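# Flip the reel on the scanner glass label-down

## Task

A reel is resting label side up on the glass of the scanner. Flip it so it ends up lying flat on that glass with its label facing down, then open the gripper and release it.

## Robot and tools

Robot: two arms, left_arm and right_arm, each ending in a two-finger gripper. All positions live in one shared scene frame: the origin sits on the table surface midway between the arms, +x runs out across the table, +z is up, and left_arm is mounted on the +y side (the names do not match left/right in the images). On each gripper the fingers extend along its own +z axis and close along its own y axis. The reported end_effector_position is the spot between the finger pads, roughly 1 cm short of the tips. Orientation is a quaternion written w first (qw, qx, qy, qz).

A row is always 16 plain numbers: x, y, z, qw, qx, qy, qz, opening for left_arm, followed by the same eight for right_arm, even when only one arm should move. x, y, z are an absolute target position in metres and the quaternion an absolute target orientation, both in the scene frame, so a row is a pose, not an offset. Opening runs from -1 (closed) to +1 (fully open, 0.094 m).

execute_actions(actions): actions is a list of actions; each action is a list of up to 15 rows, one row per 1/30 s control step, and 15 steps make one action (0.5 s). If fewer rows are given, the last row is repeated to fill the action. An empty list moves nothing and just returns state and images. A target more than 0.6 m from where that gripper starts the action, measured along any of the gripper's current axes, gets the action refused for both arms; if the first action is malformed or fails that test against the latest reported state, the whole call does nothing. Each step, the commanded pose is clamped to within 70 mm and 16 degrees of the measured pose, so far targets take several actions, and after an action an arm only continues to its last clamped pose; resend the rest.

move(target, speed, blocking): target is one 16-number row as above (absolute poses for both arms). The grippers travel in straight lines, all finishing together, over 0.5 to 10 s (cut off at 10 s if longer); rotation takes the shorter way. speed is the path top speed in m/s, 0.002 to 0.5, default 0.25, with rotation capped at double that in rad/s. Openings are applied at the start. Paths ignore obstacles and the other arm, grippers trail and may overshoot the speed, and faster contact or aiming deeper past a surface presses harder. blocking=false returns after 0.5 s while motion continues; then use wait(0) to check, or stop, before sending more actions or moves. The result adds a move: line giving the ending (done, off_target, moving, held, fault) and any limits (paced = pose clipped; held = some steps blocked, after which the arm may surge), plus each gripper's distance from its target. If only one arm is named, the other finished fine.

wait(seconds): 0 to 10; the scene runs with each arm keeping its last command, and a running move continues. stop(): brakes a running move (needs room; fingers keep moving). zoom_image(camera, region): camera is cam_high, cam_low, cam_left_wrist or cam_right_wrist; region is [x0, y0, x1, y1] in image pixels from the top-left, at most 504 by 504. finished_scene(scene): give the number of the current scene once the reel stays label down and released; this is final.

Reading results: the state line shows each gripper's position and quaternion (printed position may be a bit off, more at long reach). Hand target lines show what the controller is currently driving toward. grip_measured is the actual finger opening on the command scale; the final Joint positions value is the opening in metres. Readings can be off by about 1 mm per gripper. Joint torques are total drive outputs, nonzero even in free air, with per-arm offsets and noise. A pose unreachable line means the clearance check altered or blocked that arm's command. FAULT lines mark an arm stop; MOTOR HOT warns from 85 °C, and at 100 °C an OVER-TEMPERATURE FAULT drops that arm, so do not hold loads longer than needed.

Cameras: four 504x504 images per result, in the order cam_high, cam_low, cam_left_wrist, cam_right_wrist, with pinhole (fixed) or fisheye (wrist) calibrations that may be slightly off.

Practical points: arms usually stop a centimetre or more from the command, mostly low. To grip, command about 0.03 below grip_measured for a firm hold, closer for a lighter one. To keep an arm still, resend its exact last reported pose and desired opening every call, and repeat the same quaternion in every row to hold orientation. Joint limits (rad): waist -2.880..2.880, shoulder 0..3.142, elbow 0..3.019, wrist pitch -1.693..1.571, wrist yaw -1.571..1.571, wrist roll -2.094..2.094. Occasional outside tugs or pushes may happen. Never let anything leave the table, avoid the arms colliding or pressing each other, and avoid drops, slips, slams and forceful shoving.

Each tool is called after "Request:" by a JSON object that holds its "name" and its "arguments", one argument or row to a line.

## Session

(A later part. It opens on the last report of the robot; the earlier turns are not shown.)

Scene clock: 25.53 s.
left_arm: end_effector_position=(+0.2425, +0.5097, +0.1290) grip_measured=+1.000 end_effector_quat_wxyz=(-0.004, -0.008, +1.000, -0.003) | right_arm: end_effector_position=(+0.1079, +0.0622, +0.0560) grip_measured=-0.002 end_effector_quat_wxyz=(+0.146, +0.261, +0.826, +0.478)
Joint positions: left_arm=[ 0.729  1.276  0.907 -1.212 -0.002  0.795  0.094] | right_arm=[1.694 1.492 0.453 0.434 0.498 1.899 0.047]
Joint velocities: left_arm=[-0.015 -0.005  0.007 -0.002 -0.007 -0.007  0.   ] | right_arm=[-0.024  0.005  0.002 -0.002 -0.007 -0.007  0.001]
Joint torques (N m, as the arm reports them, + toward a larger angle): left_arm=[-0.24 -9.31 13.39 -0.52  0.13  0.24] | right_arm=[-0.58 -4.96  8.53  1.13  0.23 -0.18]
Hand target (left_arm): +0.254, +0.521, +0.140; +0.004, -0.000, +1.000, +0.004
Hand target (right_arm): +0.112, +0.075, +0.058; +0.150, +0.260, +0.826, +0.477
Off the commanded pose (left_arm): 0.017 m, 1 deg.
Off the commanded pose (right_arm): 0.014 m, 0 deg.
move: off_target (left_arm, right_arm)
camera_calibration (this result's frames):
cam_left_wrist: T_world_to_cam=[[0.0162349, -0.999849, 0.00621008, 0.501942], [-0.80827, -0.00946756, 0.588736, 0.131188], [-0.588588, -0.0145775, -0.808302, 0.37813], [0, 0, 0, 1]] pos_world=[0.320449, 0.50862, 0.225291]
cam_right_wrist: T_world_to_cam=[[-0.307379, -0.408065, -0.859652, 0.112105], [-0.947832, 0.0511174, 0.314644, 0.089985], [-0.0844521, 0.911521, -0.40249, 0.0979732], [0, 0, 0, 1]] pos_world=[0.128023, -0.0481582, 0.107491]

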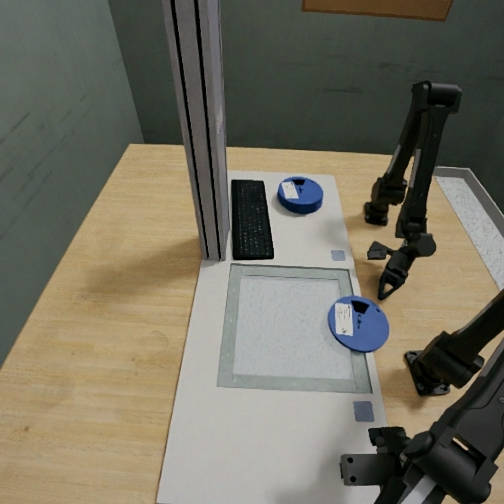

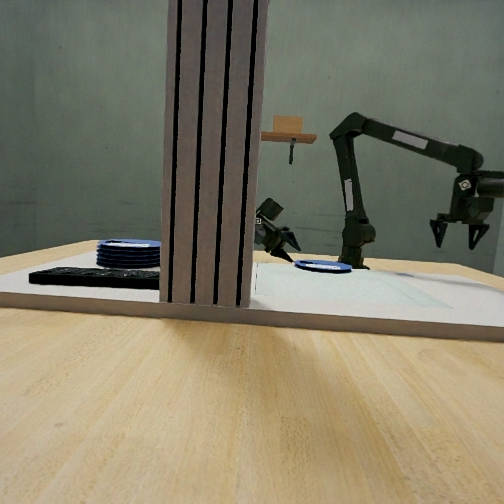

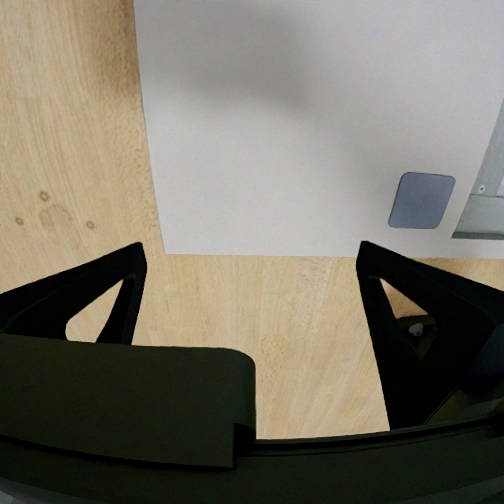

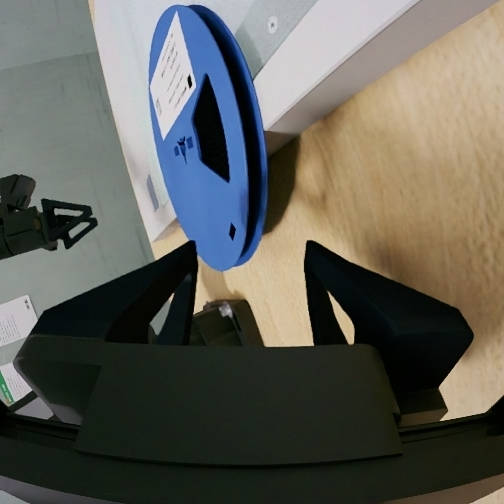

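Request:
{"name": "move", "arguments": {
  "target": [0.25,0.52,0.14,0,0,1,0,1, 0.132,0.105,0.050,0.150,0.260,0.826,0.477,0.1],
  "speed": 0.05
}}

Request:
{"name": "zoom_image", "arguments": {
  "camera": "cam_high",
  "region": [290, 220, 450, 380]
}}

Request:
{"name": "zoom_image", "arguments": {
  "camera": "cam_low",
  "region": [250, 200, 370, 290]
}}

Scene clock: 27.47 s.
left_arm: end_effector_position=(+0.2407, +0.5078, +0.1291) grip_measured=+1.000 end_effector_quat_wxyz=(-0.008, -0.005, +1.000, -0.007) | right_arm: end_effector_position=(+0.1271, +0.0880, +0.0426) grip_measured=+0.098 end_effector_quat_wxyz=(+0.150, +0.260, +0.833, +0.465)
Joint positions: left_arm=[ 0.729  1.276  0.907 -1.222 -0.002  0.802  0.094] | right_arm=[1.64  1.586 0.53  0.434 0.454 1.866 0.052]
Joint velocities: left_arm=[-0.005 -0.005 -0.007  0.012 -0.022 -0.022  0.   ] | right_arm=[ 0.015  0.005 -0.022 -0.002 -0.051  0.037  0.   ]
Joint torques (N m, as the arm reports them, + toward a larger angle): left_arm=[ 0.33 -9.45 13.21 -0.55  0.11  0.25] | right_arm=[-0.42 -6.19  8.4   2.53  0.21 -0.2 ]
Hand target (left_arm): +0.250, +0.520, +0.140; +0.000, +0.000, +1.000, +0.000
Hand target (right_arm): +0.132, +0.104, +0.050; +0.150, +0.260, +0.826, +0.477
Off the commanded pose (left_arm): 0.019 m, 1 deg.
Off the commanded pose (right_arm): 0.019 m, 2 deg.
move: off_target (left_arm, right_arm)
camera_calibration (this result's frames):
cam_left_wrist: T_world_to_cam=[[0.00906213, -0.999862, 0.0139537, 0.5008], [-0.803991, 0.00101169, 0.594641, 0.12257], [-0.594572, -0.0166073, -0.803871, 0.378972], [0, 0, 0, 1]] pos_world=[0.319333, 0.5069, 0.224771]
cam_right_wrist: T_world_to_cam=[[-0.310665, -0.434282, -0.84551, 0.119126], [-0.946773, 0.0624829, 0.315779, 0.109925], [-0.084307, 0.898607, -0.430578, 0.0729992], [0, 0, 0, 1]] pos_world=[0.147237, -0.0207318, 0.0974421]

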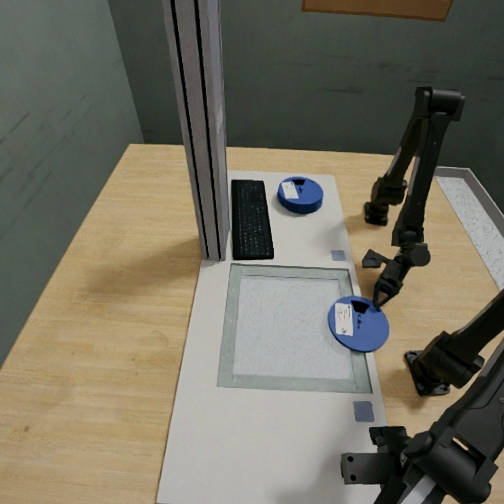

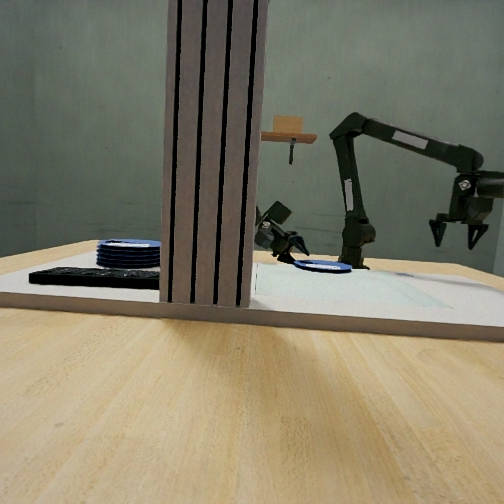

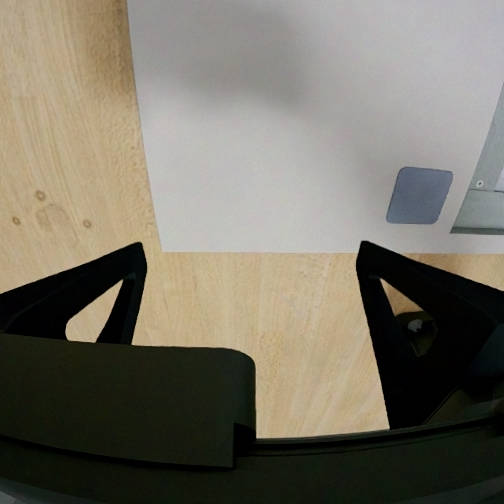

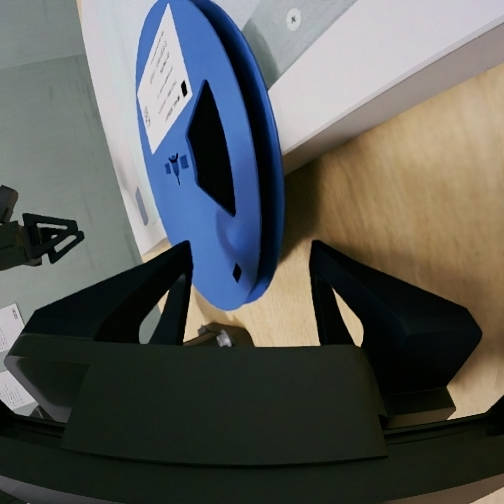

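Region (290, 220, 450, 380) of cam_high's 504x504 image, scaled by 3.150, with more detail than that image has.

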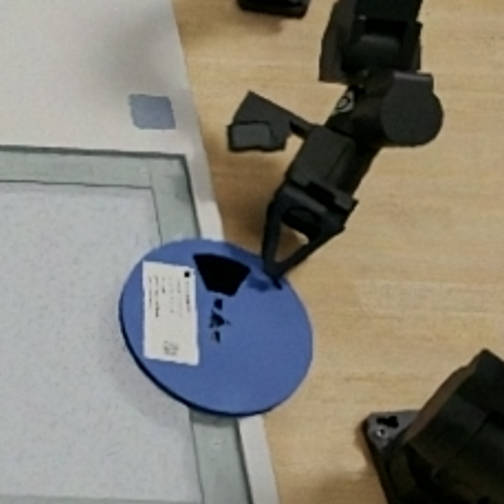

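Region (250, 200, 370, 290) of cam_low's 504x504 image, scaled by 4.200, with more detail than that image has; it fills the top 378 rows of this view, and the rest is white.

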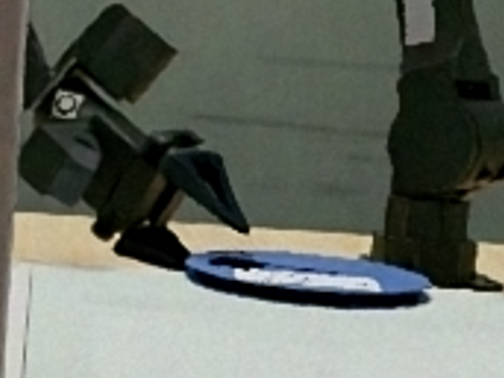

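Request:
{"name": "move", "arguments": {
  "target": [0.25,0.52,0.14,0,0,1,0,1, 0.152,0.135,0.049,0.150,0.260,0.826,0.477,0.1],
  "speed": 0.04
}}

Request:
{"name": "zoom_image", "arguments": {
  "camera": "cam_high",
  "region": [290, 220, 450, 380]
}}

Request:
{"name": "zoom_image", "arguments": {
  "camera": "cam_low",
  "region": [250, 200, 370, 290]
}}

Scene clock: 29.63 s.
left_arm: end_effector_position=(+0.2407, +0.5078, +0.1291) grip_measured=+1.000 end_effector_quat_wxyz=(-0.008, -0.004, +1.000, -0.007) | right_arm: end_effector_position=(+0.1453, +0.1174, +0.0419) grip_measured=+0.098 end_effector_quat_wxyz=(+0.148, +0.260, +0.832, +0.467)
Joint positions: left_arm=[ 0.729  1.276  0.907 -1.222 -0.002  0.803  0.094] | right_arm=[1.596 1.65  0.611 0.434 0.416 1.839 0.052]
Joint velocities: left_arm=[-0.015 -0.015  0.002 -0.012 -0.066 -0.037  0.   ] | right_arm=[-0.005 -0.005 -0.002  0.022  0.051 -0.022 -0.   ]
Joint torques (N m, as the arm reports them, + toward a larger angle): left_arm=[ 0.12 -9.4  13.2  -0.55  0.11  0.25] | right_arm=[-0.63 -7.65  8.9   2.02  0.23 -0.19]
Hand target (left_arm): +0.250, +0.520, +0.140; +0.000, +0.000, +1.000, +0.000
Hand target (right_arm): +0.152, +0.134, +0.049; +0.150, +0.260, +0.826, +0.477
Off the commanded pose (left_arm): 0.019 m, 1 deg.
Off the commanded pose (right_arm): 0.020 m, 1 deg.
move: off_target (left_arm, right_arm)
camera_calibration (this result's frames):
cam_left_wrist: T_world_to_cam=[[0.00868071, -0.999865, 0.0139598, 0.500892], [-0.803994, 0.00132193, 0.594636, 0.122414], [-0.594575, -0.0163854, -0.803874, 0.37886], [0, 0, 0, 1]] pos_world=[0.319332, 0.506871, 0.224771]
cam_right_wrist: T_world_to_cam=[[-0.311212, -0.429805, -0.847593, 0.136571], [-0.946466, 0.0597249, 0.317229, 0.125785], [-0.0857244, 0.900944, -0.425383, 0.0475298], [0, 0, 0, 1]] pos_world=[0.165628, 0.00836449, 0.0960719]

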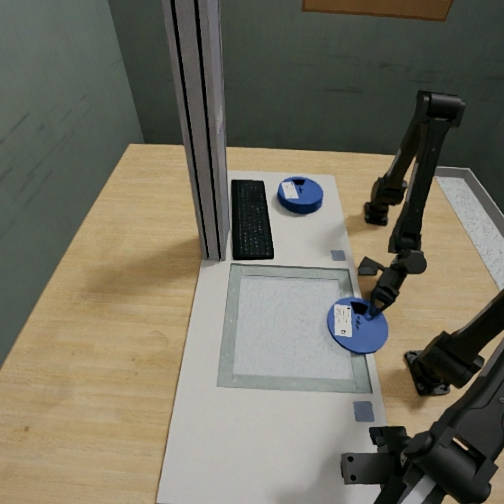

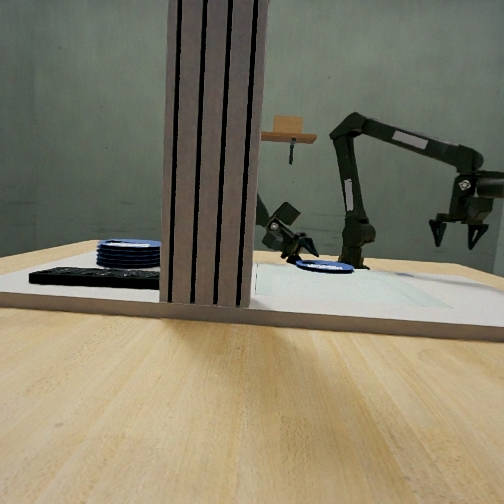

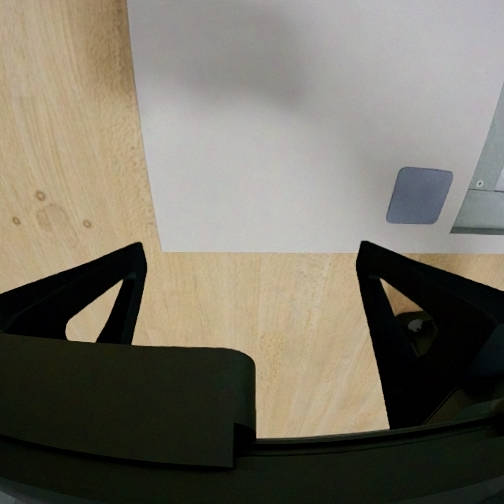

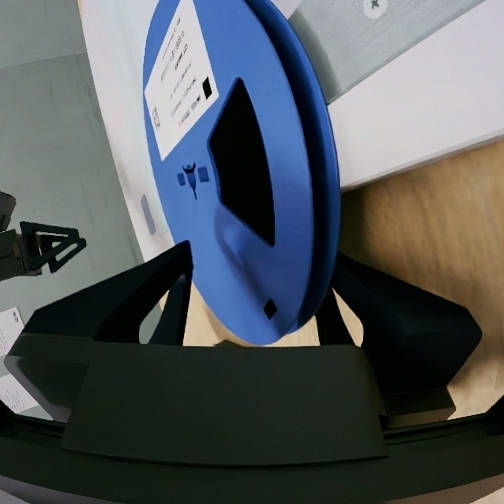

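Region (290, 220, 450, 380) of cam_high's 504x504 image, scaled by 3.150, with more detail than that image has.

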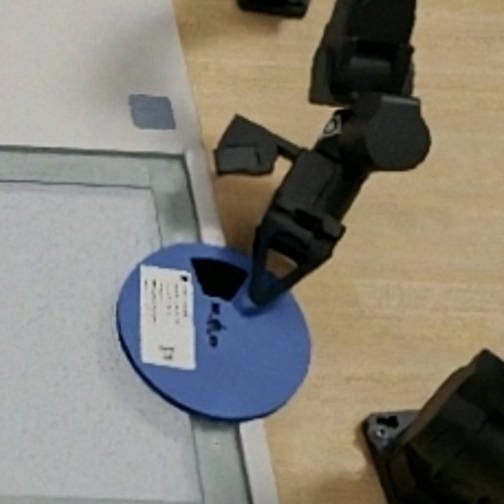

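Region (250, 200, 370, 290) of cam_low's 504x504 image, scaled by 4.200, with more detail than that image has; it fills the top 378 rows of this view, and the rest is white.

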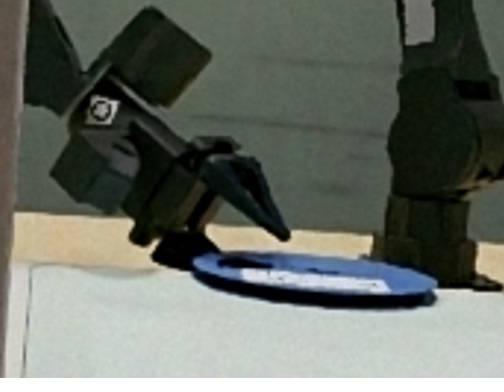

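Request:
{"name": "execute_actions", "arguments": {
  "actions": [
    [[0.25,0.52,0.14,0,0,1,0,1,0.152,0.135,0.053,0.154,0.258,0.818,0.490,0.0],[0.25,0.52,0.14,0,0,1,0,1,0.152,0.135,0.053,0.154,0.258,0.818,0.490,-0.03],[0.25,0.52,0.14,0,0,1,0,1,0.152,0.135,0.053,0.154,0.258,0.818,0.490,-0.06],[0.25,0.52,0.14,0,0,1,0,1,0.152,0.135,0.055,0.156,0.257,0.814,0.497,-0.09],[0.25,0.52,0.14,0,0,1,0,1,0.152,0.135,0.055,0.156,0.257,0.814,0.497,-0.12],[0.25,0.52,0.14,0,0,1,0,1,0.152,0.135,0.057,0.159,0.255,0.809,0.505,-0.15],[0.25,0.52,0.14,0,0,1,0,1,0.152,0.135,0.057,0.159,0.255,0.809,0.505,-0.18],[0.25,0.52,0.14,0,0,1,0,1,0.152,0.135,0.059,0.162,0.253,0.803,0.515,-0.21],[0.25,0.52,0.14,0,0,1,0,1,0.152,0.135,0.059,0.162,0.253,0.803,0.515,-0.24],[0.25,0.52,0.14,0,0,1,0,1,0.152,0.135,0.062,0.165,0.251,0.797,0.524,-0.27],[0.25,0.52,0.14,0,0,1,0,1,0.152,0.135,0.062,0.165,0.251,0.797,0.524,-0.30],[0.25,0.52,0.14,0,0,1,0,1,0.152,0.135,0.065,0.168,0.249,0.791,0.533,-0.33]]
  ]
}}

Request:
{"name": "move", "arguments": {
  "target": [0.25,0.52,0.14,0,0,1,0,1, 0.156,0.140,0.082,0.183,0.238,0.756,0.581,-0.42],
  "speed": 0.05
}}

Request:
{"name": "zoom_image", "arguments": {
  "camera": "cam_low",
  "region": [250, 200, 370, 290]
}}

Scene clock: 31.23 s.
left_arm: end_effector_position=(+0.2407, +0.5078, +0.1291) grip_measured=+1.000 end_effector_quat_wxyz=(-0.008, -0.004, +1.000, -0.007) | right_arm: end_effector_position=(+0.1535, +0.1325, +0.0677) grip_measured=-0.328 end_effector_quat_wxyz=(+0.164, +0.259, +0.792, +0.528)
Joint positions: left_arm=[ 0.729  1.276  0.907 -1.222 -0.002  0.803  0.094] | right_arm=[1.596 1.672 0.611 0.612 0.458 1.794 0.032]
Joint velocities: left_arm=[-0.005  0.005 -0.012 -0.002  0.007  0.007  0.   ] | right_arm=[ 0.005  0.015 -0.012  0.183  0.022 -0.066 -0.   ]
Joint torques (N m, as the arm reports them, + toward a larger angle): left_arm=[ 0.15 -9.41 13.22 -0.57  0.11  0.25] | right_arm=[ 0.61 -7.89  5.59  3.07  0.39 -0.17]
Hand target (left_arm): +0.250, +0.520, +0.140; +0.000, +0.000, +1.000, +0.000
Hand target (right_arm): +0.152, +0.135, +0.065; +0.169, +0.249, +0.791, +0.532
Off the commanded pose (left_arm): 0.019 m, 1 deg.
Off the commanded pose (right_arm): 0.004 m, 1 deg.
camera_calibration (this result's frames):
cam_left_wrist: T_world_to_cam=[[0.00868071, -0.999865, 0.0139598, 0.500892], [-0.803994, 0.00132193, 0.594636, 0.122414], [-0.594575, -0.0163854, -0.803874, 0.37886], [0, 0, 0, 1]] pos_world=[0.319332, 0.506871, 0.224771]
cam_right_wrist: T_world_to_cam=[[-0.253576, -0.311536, -0.915776, 0.147665], [-0.966253, 0.0372168, 0.254892, 0.134722], [-0.0453257, 0.949505, -0.31046, 0.0251662], [0, 0, 0, 1]] pos_world=[0.168761, 0.0170935, 0.108701]

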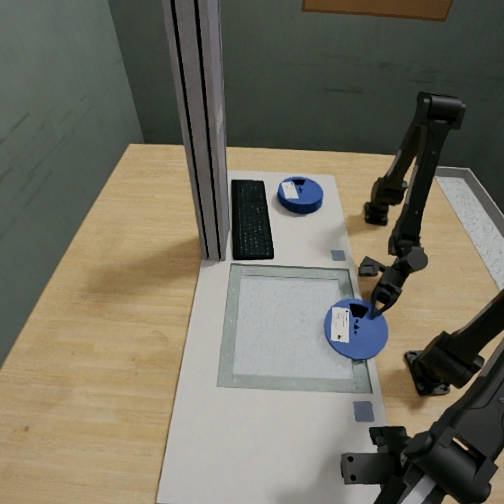

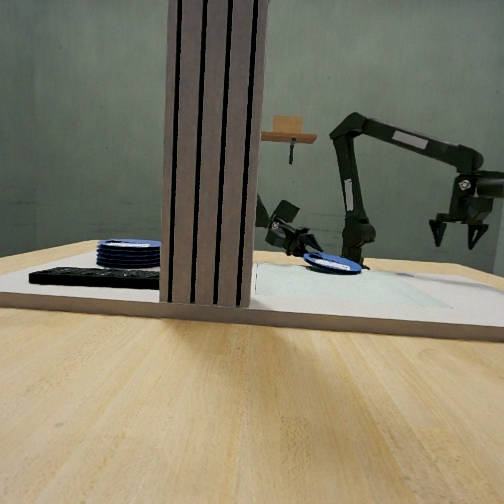

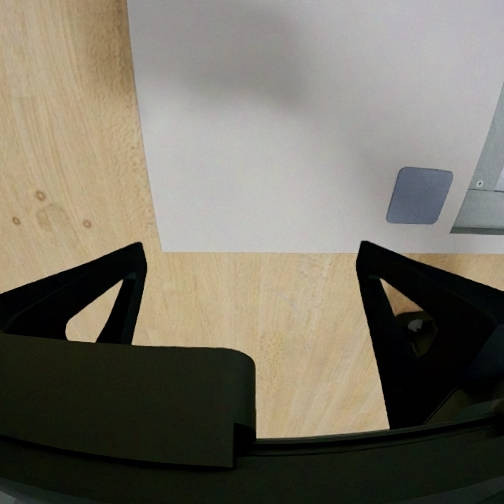

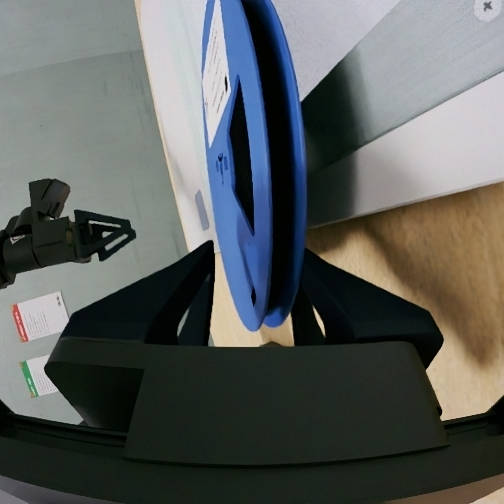

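Scene clock: 32.87 s.
left_arm: end_effector_position=(+0.2407, +0.5078, +0.1291) grip_measured=+1.000 end_effector_quat_wxyz=(-0.008, -0.004, +1.000, -0.007) | right_arm: end_effector_position=(+0.1572, +0.1379, +0.0841) grip_measured=-0.418 end_effector_quat_wxyz=(+0.181, +0.243, +0.758, +0.577)
Joint positions: left_arm=[ 0.729  1.276  0.907 -1.222 -0.002  0.803  0.094] | right_arm=[1.596 1.711 0.593 0.811 0.477 1.722 0.027]
Joint velocities: left_arm=[-0.015 -0.005 -0.002  0.002  0.007 -0.022  0.   ] | right_arm=[ 0.005 -0.015 -0.027  0.022 -0.066 -0.066 -0.   ]
Joint torques (N m, as the arm reports them, + toward a larger angle): left_arm=[ 0.22 -9.34 13.21 -0.55  0.11  0.25] | right_arm=[ 0.44 -7.88  5.47  3.19  0.32 -0.22]
Hand target (left_arm): +0.250, +0.520, +0.140; +0.000, +0.000, +1.000, +0.000
Hand target (right_arm): +0.156, +0.140, +0.082; +0.184, +0.238, +0.756, +0.581
Off the commanded pose (left_arm): 0.019 m, 1 deg.
Off the commanded pose (right_arm): 0.003 m, 1 deg.
move: off_target (left_arm)
camera_calibration (this result's frames):
cam_left_wrist: T_world_to_cam=[[0.00868071, -0.999865, 0.0139598, 0.500892], [-0.803994, 0.00132193, 0.594636, 0.122414], [-0.594575, -0.0163854, -0.803874, 0.37886], [0, 0, 0, 1]] pos_world=[0.319332, 0.506871, 0.224771]
cam_right_wrist: T_world_to_cam=[[-0.177496, -0.217769, -0.959725, 0.144014], [-0.983668, 0.00966114, 0.179732, 0.146731], [-0.029868, 0.975953, -0.215927, 0.0112899], [0, 0, 0, 1]] pos_world=[0.170234, 0.0189258, 0.114279]

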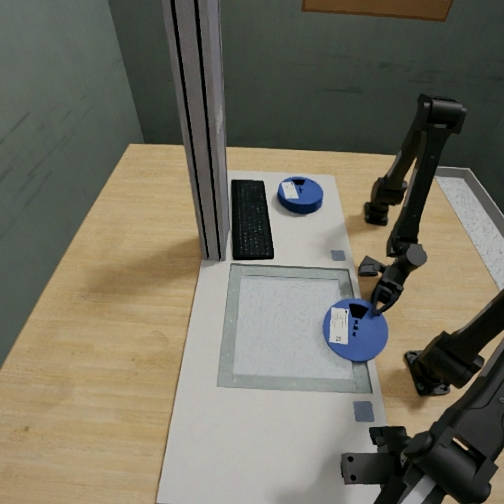

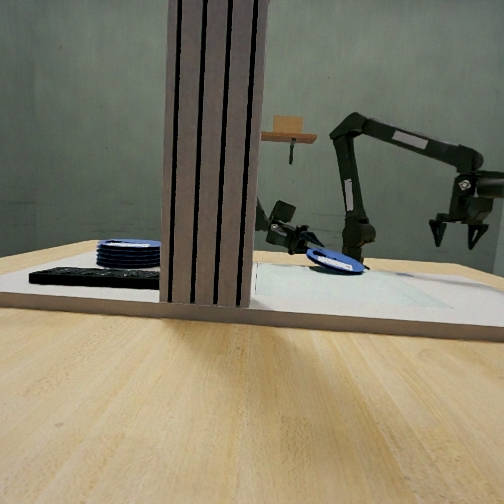

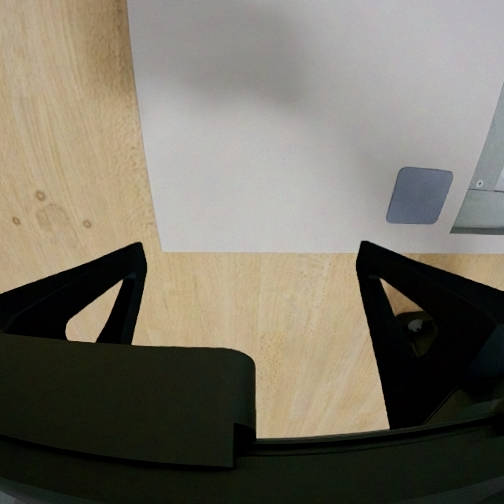

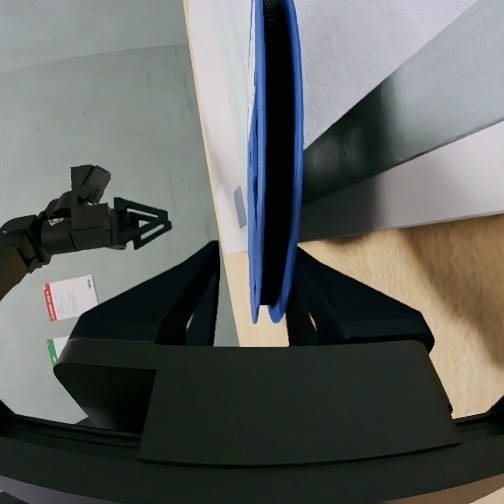

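Region (250, 200, 370, 290) of cam_low's 504x504 image, scaled by 4.200, with more detail than that image has; it fills the top 378 rows of this view, and the rest is white.

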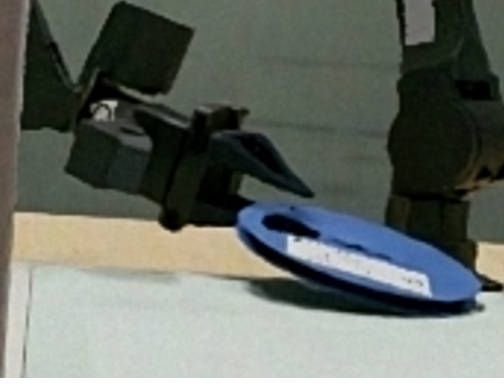

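Aligned with the pads. Closing.

Request:
{"name": "execute_actions", "arguments": {
  "actions": [
    [[0.25,0.52,0.14,0,0,1,0,1,0.156,0.140,0.080,0.183,0.238,0.756,0.581,-0.5],[0.25,0.52,0.14,0,0,1,0,1,0.156,0.140,0.080,0.183,0.238,0.756,0.581,-0.55],[0.25,0.52,0.14,0,0,1,0,1,0.156,0.140,0.080,0.183,0.238,0.756,0.581,-0.6],[0.25,0.52,0.14,0,0,1,0,1,0.156,0.140,0.080,0.183,0.238,0.756,0.581,-0.63],[0.25,0.52,0.14,0,0,1,0,1,0.156,0.140,0.080,0.183,0.238,0.756,0.581,-0.66],[0.25,0.52,0.14,0,0,1,0,1,0.156,0.140,0.080,0.183,0.238,0.756,0.581,-0.69],[0.25,0.52,0.14,0,0,1,0,1,0.156,0.140,0.080,0.183,0.238,0.756,0.581,-0.72],[0.25,0.52,0.14,0,0,1,0,1,0.156,0.140,0.080,0.183,0.238,0.756,0.581,-0.75],[0.25,0.52,0.14,0,0,1,0,1,0.156,0.140,0.080,0.183,0.238,0.756,0.581,-0.78]]
  ]
}}

Scene clock: 33.87 s.
left_arm: end_effector_position=(+0.2407, +0.5078, +0.1291) grip_measured=+1.000 end_effector_quat_wxyz=(-0.008, -0.004, +1.000, -0.007) | right_arm: end_effector_position=(+0.1572, +0.1382, +0.0827) grip_measured=-0.767 end_effector_quat_wxyz=(+0.182, +0.242, +0.758, +0.578)
Joint positions: left_arm=[ 0.729  1.276  0.907 -1.222 -0.002  0.803  0.094] | right_arm=[1.596 1.717 0.593 0.819 0.477 1.719 0.011]
Joint velocities: left_arm=[-0.005 -0.005 -0.012 -0.017  0.007 -0.022  0.   ] | right_arm=[-0.005 -0.005 -0.012 -0.022 -0.066  0.007 -0.001]
Joint torques (N m, as the arm reports them, + toward a larger angle): left_arm=[ 0.26 -9.41 13.19 -0.54  0.11  0.25] | right_arm=[ 0.46 -7.95  5.4   3.17  0.24 -0.18]
Hand target (left_arm): +0.250, +0.520, +0.140; +0.000, +0.000, +1.000, +0.000
Hand target (right_arm): +0.156, +0.140, +0.080; +0.183, +0.238, +0.756, +0.581
Off the commanded pose (left_arm): 0.019 m, 1 deg.
Off the commanded pose (right_arm): 0.003 m, 1 deg.
camera_calibration (this result's frames):
cam_left_wrist: T_world_to_cam=[[0.00868071, -0.999865, 0.0139598, 0.500892], [-0.803994, 0.00132193, 0.594636, 0.122414], [-0.594575, -0.0163854, -0.803874, 0.37886], [0, 0, 0, 1]] pos_world=[0.319332, 0.506871, 0.224771]
cam_right_wrist: T_world_to_cam=[[-0.174486, -0.217942, -0.960238, 0.142381], [-0.984199, 0.00875981, 0.176852, 0.147446], [-0.0301319, 0.975922, -0.216026, 0.0108025], [0, 0, 0, 1]] pos_world=[0.170285, 0.0191967, 0.112977]

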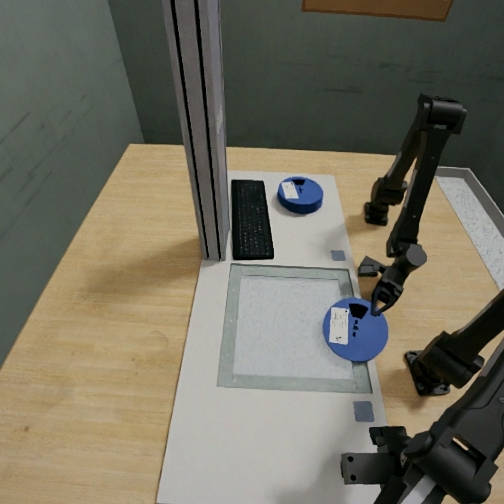

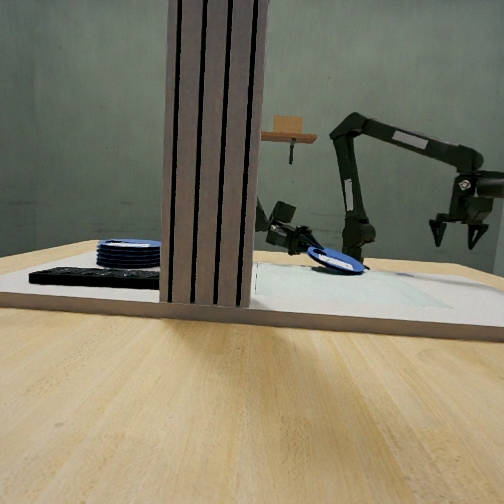

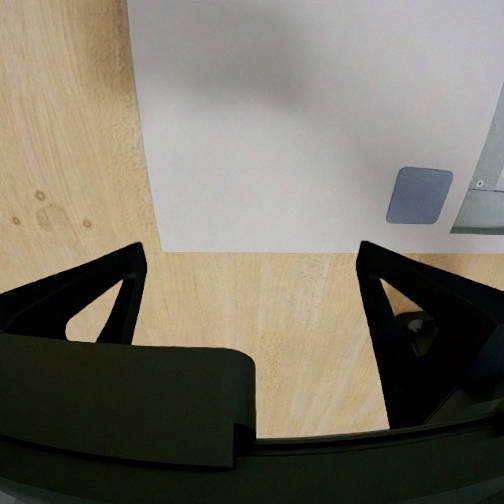

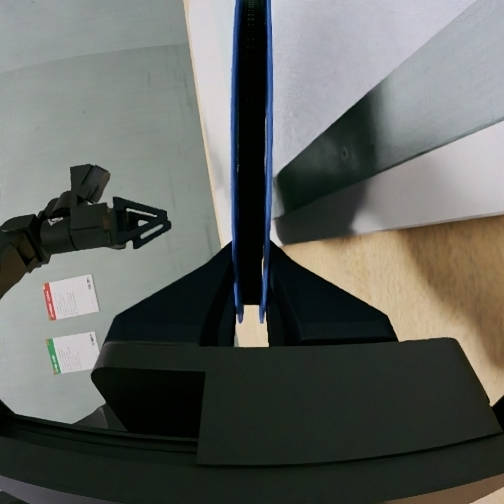

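Request:
{"name": "move", "arguments": {
  "target": [0.25,0.52,0.14,0,0,1,0,1, 0.19,0.09,0.22,0.183,0.238,0.756,0.581,-0.81],
  "speed": 0.15
}}

Request:
{"name": "move", "arguments": {
  "target": [0.25,0.52,0.14,0,0,1,0,1, 0.25,0.07,0.24,0.552,-0.335,0.719,0.257,-0.81],
  "speed": 0.45
}}

Scene clock: 35.93 s.
left_arm: end_effector_position=(+0.2407, +0.5078, +0.1291) grip_measured=+1.000 end_effector_quat_wxyz=(-0.008, -0.004, +1.000, -0.007) | right_arm: end_effector_position=(+0.1855, +0.0807, +0.1953) grip_measured=-0.776 end_effector_quat_wxyz=(+0.180, +0.240, +0.769, +0.564)
Joint positions: left_arm=[ 0.729  1.276  0.907 -1.222 -0.002  0.803  0.094] | right_arm=[1.487 1.238 0.558 0.354 0.366 1.686 0.011]
Joint velocities: left_arm=[-0.005  0.005 -0.007  0.017  0.022 -0.022  0.   ] | right_arm=[ 0.015 -0.005 -0.012 -0.002 -0.066 -0.095 -0.001]
Joint torques (N m, as the arm reports them, + toward a larger angle): left_arm=[ 0.21 -9.35 13.22 -0.54  0.11  0.25] | right_arm=[-0.25 -7.28 11.4   1.72  0.17 -0.16]
Hand target (left_arm): +0.250, +0.520, +0.140; +0.000, +0.000, +1.000, +0.000
Hand target (right_arm): +0.190, +0.089, +0.221; +0.183, +0.238, +0.756, +0.582
Off the commanded pose (left_arm): 0.019 m, 1 deg.
Off the commanded pose (right_arm): 0.027 m, 2 deg.
move: off_target (left_arm, right_arm)
camera_calibration (this result's frames):
cam_left_wrist: T_world_to_cam=[[0.00868071, -0.999865, 0.0139598, 0.500892], [-0.803994, 0.00132193, 0.594636, 0.122414], [-0.594575, -0.0163854, -0.803874, 0.37886], [0, 0, 0, 1]] pos_world=[0.319332, 0.506871, 0.224771]
cam_right_wrist: T_world_to_cam=[[-0.184082, -0.250189, -0.950536, 0.245415], [-0.982159, 0.00899316, 0.187839, 0.153283], [-0.0384469, 0.968155, -0.247381, 0.100386], [0, 0, 0, 1]] pos_world=[0.199584, -0.0371671, 0.229317]

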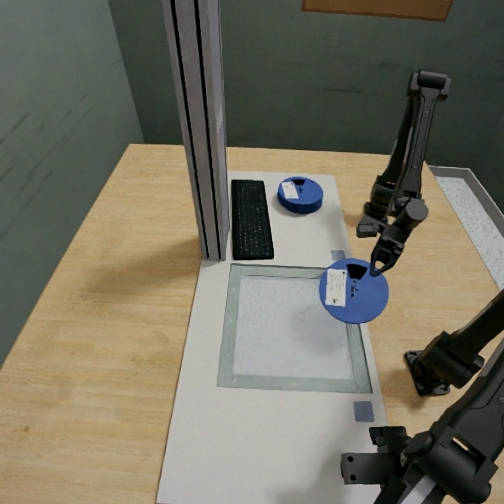

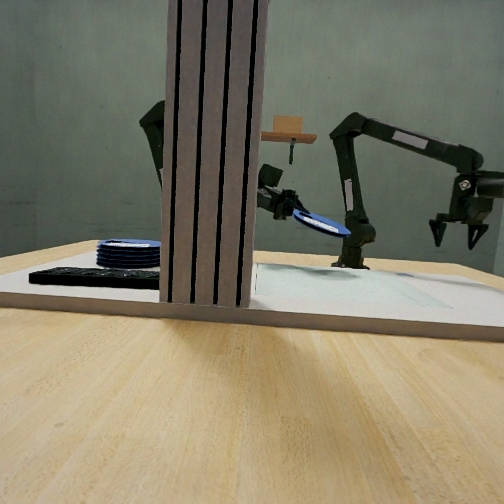

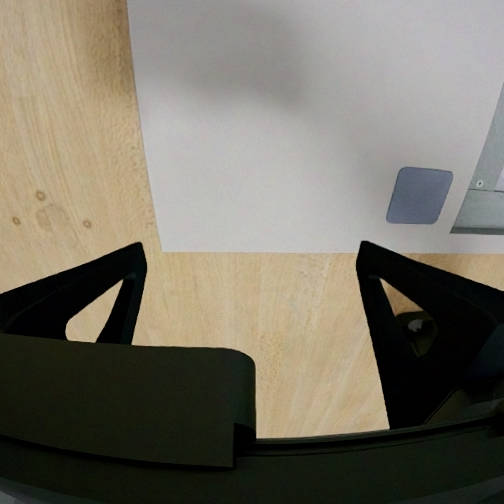

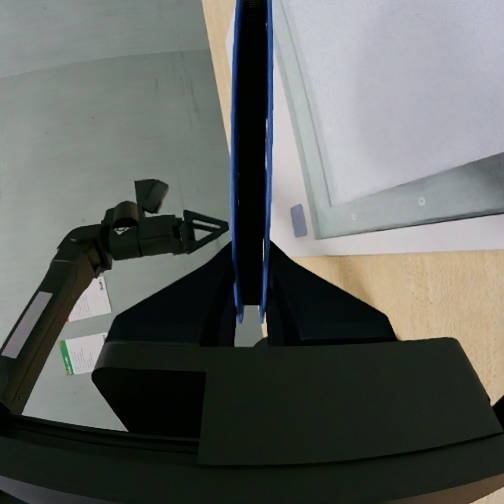

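Scene clock: 38.50 s.
left_arm: end_effector_position=(+0.2407, +0.5078, +0.1291) grip_measured=+1.000 end_effector_quat_wxyz=(-0.008, -0.004, +1.000, -0.007) | right_arm: end_effector_position=(+0.2452, +0.0499, +0.1911) grip_measured=-0.774 end_effector_quat_wxyz=(+0.522, -0.349, +0.744, +0.231)
Joint positions: left_arm=[ 0.729  1.276  0.907 -1.222 -0.002  0.803  0.094] | right_arm=[1.33  1.215 0.566 0.273 0.311 0.098 0.011]
Joint velocities: left_arm=[-0.005 -0.005  0.002  0.002  0.037 -0.051  0.   ] | right_arm=[-0.005 -0.015  0.002 -0.002 -0.051 -0.007 -0.001]
Joint torques (N m, as the arm reports them, + toward a larger angle): left_arm=[ 0.13 -9.33 13.24 -0.54  0.11  0.26] | right_arm=[ 0.72 -7.68 13.47  2.46  0.17 -0.11]
Hand target (left_arm): +0.250, +0.520, +0.140; +0.000, +0.000, +1.000, +0.000
Hand target (right_arm): +0.249, +0.067, +0.240; +0.552, -0.335, +0.719, +0.257
Off the commanded pose (left_arm): 0.019 m, 1 deg.
Off the commanded pose (right_arm): 0.053 m, 6 deg.
move: off_target (left_arm, right_arm)
camera_calibration (this result's frames):
cam_left_wrist: T_world_to_cam=[[0.00868071, -0.999865, 0.0139598, 0.500892], [-0.803994, 0.00132193, 0.594636, 0.122414], [-0.594575, -0.0163854, -0.803874, 0.37886], [0, 0, 0, 1]] pos_world=[0.319332, 0.506871, 0.224771]
cam_right_wrist: T_world_to_cam=[[0.748942, -0.662494, 0.0137146, -0.147796], [-0.545809, -0.628502, -0.554146, 0.279653], [0.375738, 0.407538, -0.832306, 0.169665], [0, 0, 0, 1]] pos_world=[0.199578, 0.00870346, 0.298209]

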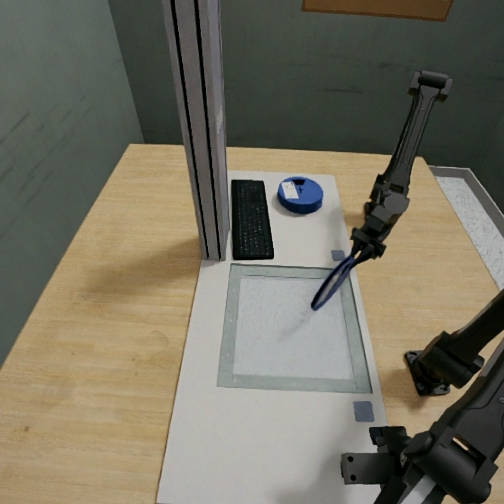

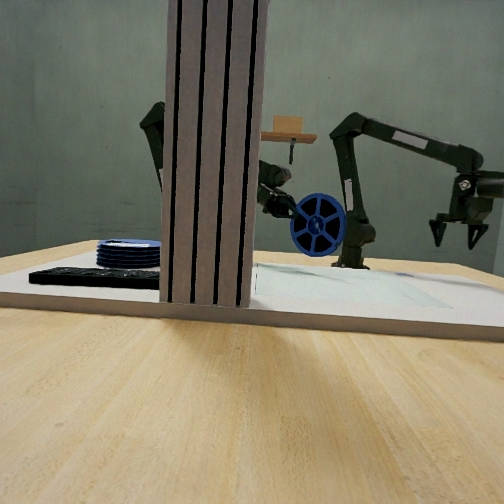

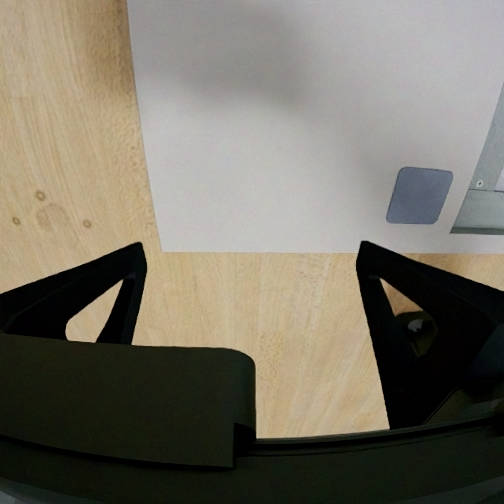

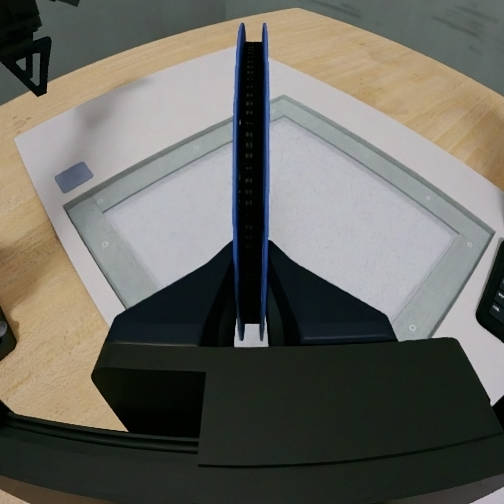

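Request:
{"name": "move", "arguments": {
  "target": [0.25,0.52,0.14,0,0,1,0,1, 0.34,0.11,0.21,0.530,-0.757,0.313,-0.220,-0.82],
  "speed": 0.45
}}

Scene clock: 41.13 s.
left_arm: end_effector_position=(+0.2407, +0.5078, +0.1291) grip_measured=+1.000 end_effector_quat_wxyz=(-0.008, -0.004, +1.000, -0.007) | right_arm: end_effector_position=(+0.3243, +0.0920, +0.1823) grip_measured=-0.774 end_effector_quat_wxyz=(-0.510, +0.771, -0.317, +0.213)
Joint positions: left_arm=[ 0.729  1.276  0.907 -1.222 -0.002  0.803  0.094] | right_arm=[ 1.21   1.432  0.766  0.251  0.259 -1.464  0.011]
Joint velocities: left_arm=[ 0.005 -0.015  0.002  0.017 -0.066  0.007  0.   ] | right_arm=[ 0.005  0.005  0.007 -0.002  0.095  0.037 -0.   ]
Joint torques (N m, as the arm reports them, + toward a larger angle): left_arm=[ 0.19 -9.4  13.21 -0.51  0.11  0.25] | right_arm=[-0.42 -7.81 13.46  2.01  0.   -0.06]
Hand target (left_arm): +0.250, +0.520, +0.140; +0.000, +0.000, +1.000, +0.000
Hand target (right_arm): +0.339, +0.108, +0.211; -0.530, +0.757, -0.313, +0.220
Off the commanded pose (left_arm): 0.019 m, 1 deg.
Off the commanded pose (right_arm): 0.037 m, 3 deg.
move: off_target (left_arm, right_arm)
camera_calibration (this result's frames):
cam_left_wrist: T_world_to_cam=[[0.00868071, -0.999865, 0.0139598, 0.500892], [-0.803994, 0.00132193, 0.594636, 0.122414], [-0.594575, -0.0163854, -0.803874, 0.37886], [0, 0, 0, 1]] pos_world=[0.319332, 0.506871, 0.224771]
cam_right_wrist: T_world_to_cam=[[0.272153, 0.262264, 0.925824, -0.275716], [0.187641, -0.958135, 0.216258, -0.00356184], [0.943782, 0.114868, -0.30997, -0.137101], [0, 0, 0, 1]] pos_world=[0.205098, 0.084646, 0.213538]

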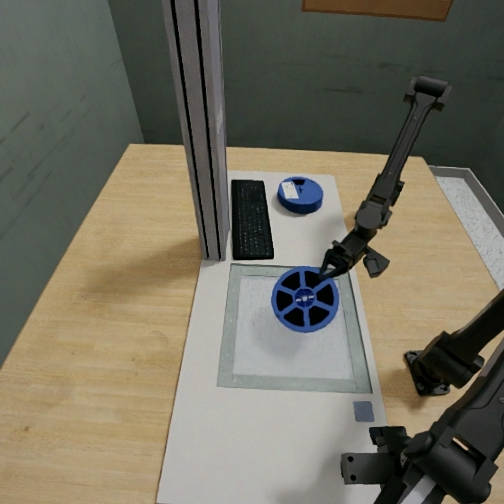

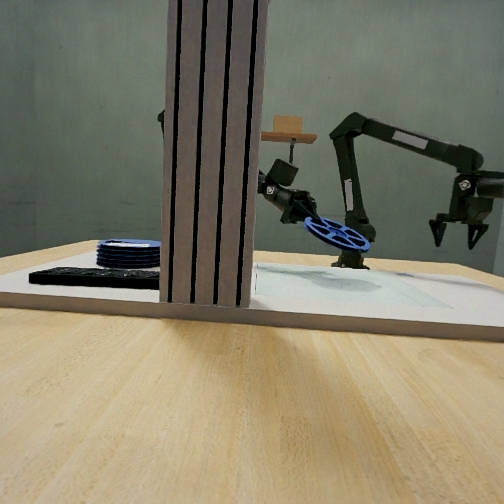

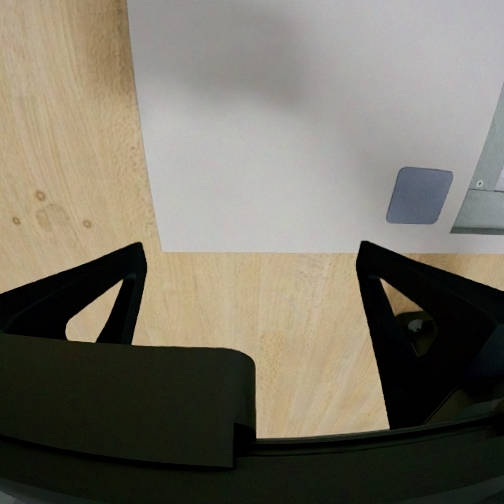

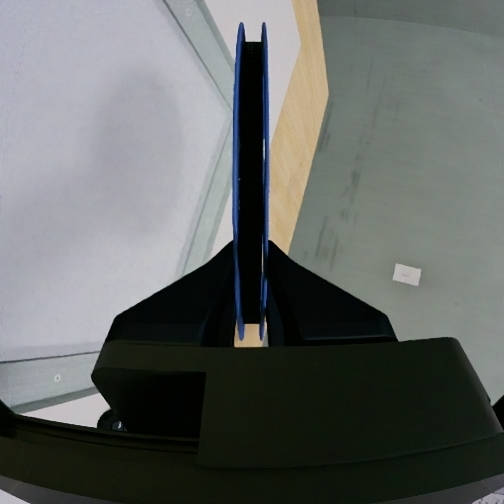

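Request:
{"name": "move", "arguments": {
  "target": [0.25,0.52,0.14,0,0,1,0,1, 0.35,0.10,0.108,0.530,-0.757,0.313,-0.220,-0.82],
  "speed": 0.08
}}

Request:
{"name": "zoom_image", "arguments": {
  "camera": "cam_low",
  "region": [250, 190, 400, 300]
}}

Scene clock: 42.73 s.
left_arm: end_effector_position=(+0.2407, +0.5078, +0.1291) grip_measured=+1.000 end_effector_quat_wxyz=(-0.008, -0.004, +1.000, -0.007) | right_arm: end_effector_position=(+0.3432, +0.0970, +0.0994) grip_measured=-0.774 end_effector_quat_wxyz=(-0.516, +0.767, -0.316, +0.214)
Joint positions: left_arm=[ 0.729  1.276  0.907 -1.222 -0.002  0.803  0.094] | right_arm=[ 1.177  1.663  0.722  0.546  0.229 -1.478  0.011]
Joint velocities: left_arm=[-0.015 -0.015  0.002  0.002 -0.037 -0.007  0.   ] | right_arm=[ 0.005  0.005 -0.027 -0.007 -0.007 -0.022 -0.   ]
Joint torques (N m, as the arm reports them, + toward a larger angle): left_arm=[ 0.15 -9.44 13.21 -0.54  0.11  0.26] | right_arm=[-0.59 -9.89  7.14  3.56  0.03  0.01]
Hand target (left_arm): +0.250, +0.520, +0.140; +0.000, +0.000, +1.000, +0.000
Hand target (right_arm): +0.350, +0.100, +0.108; -0.530, +0.757, -0.313, +0.220
Off the commanded pose (left_arm): 0.019 m, 1 deg.
Off the commanded pose (right_arm): 0.011 m, 2 deg.
move: off_target (left_arm, right_arm)
camera_calibration (this result's frames):
cam_left_wrist: T_world_to_cam=[[0.00868071, -0.999865, 0.0139598, 0.500892], [-0.803994, 0.00132193, 0.594636, 0.122414], [-0.594575, -0.0163854, -0.803874, 0.37886], [0, 0, 0, 1]] pos_world=[0.319332, 0.506871, 0.224771]
cam_right_wrist: T_world_to_cam=[[0.264026, 0.249803, 0.931605, -0.202036], [0.185464, -0.961003, 0.205124, 0.0177363], [0.946516, 0.118622, -0.300059, -0.183491], [0, 0, 0, 1]] pos_world=[0.223731, 0.0892799, 0.129522]

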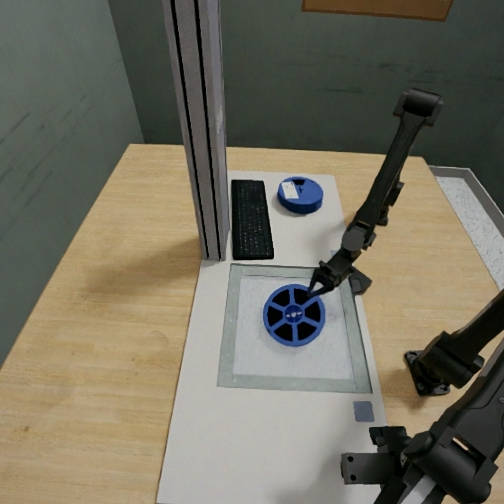

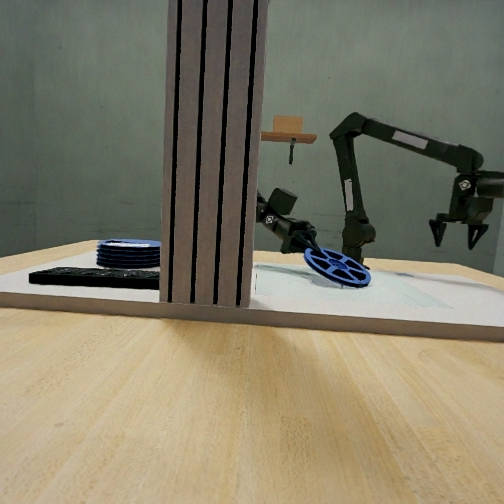

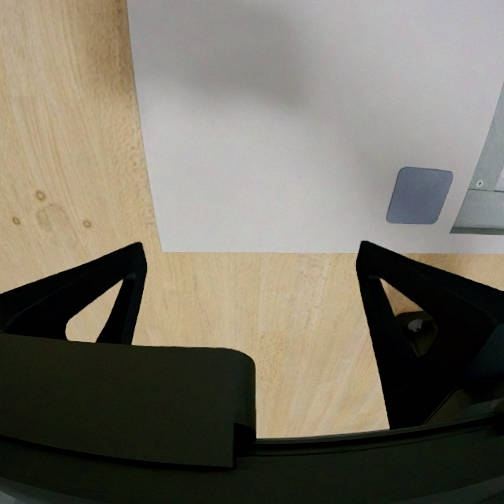

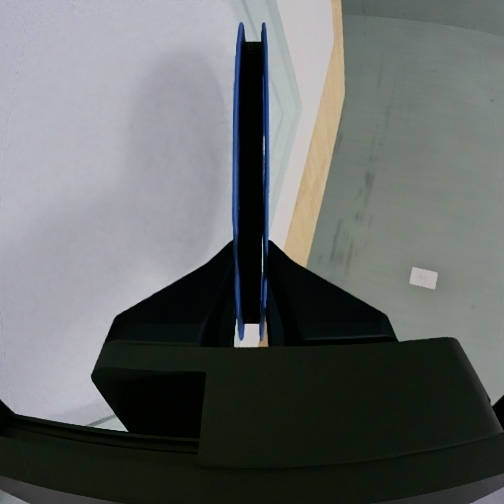

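Region (250, 190, 400, 300) of cam_low's 504x504 image, scaled by 3.360, with more detail than that image has; it fills the top 370 rows of this view, and the rest is white.

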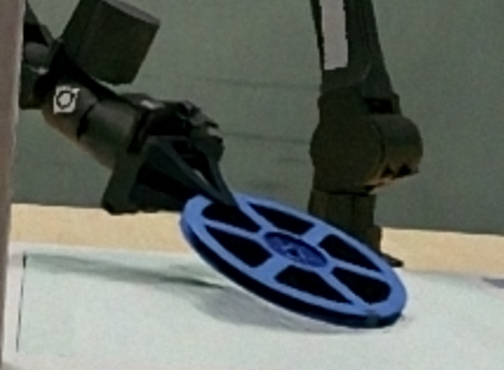

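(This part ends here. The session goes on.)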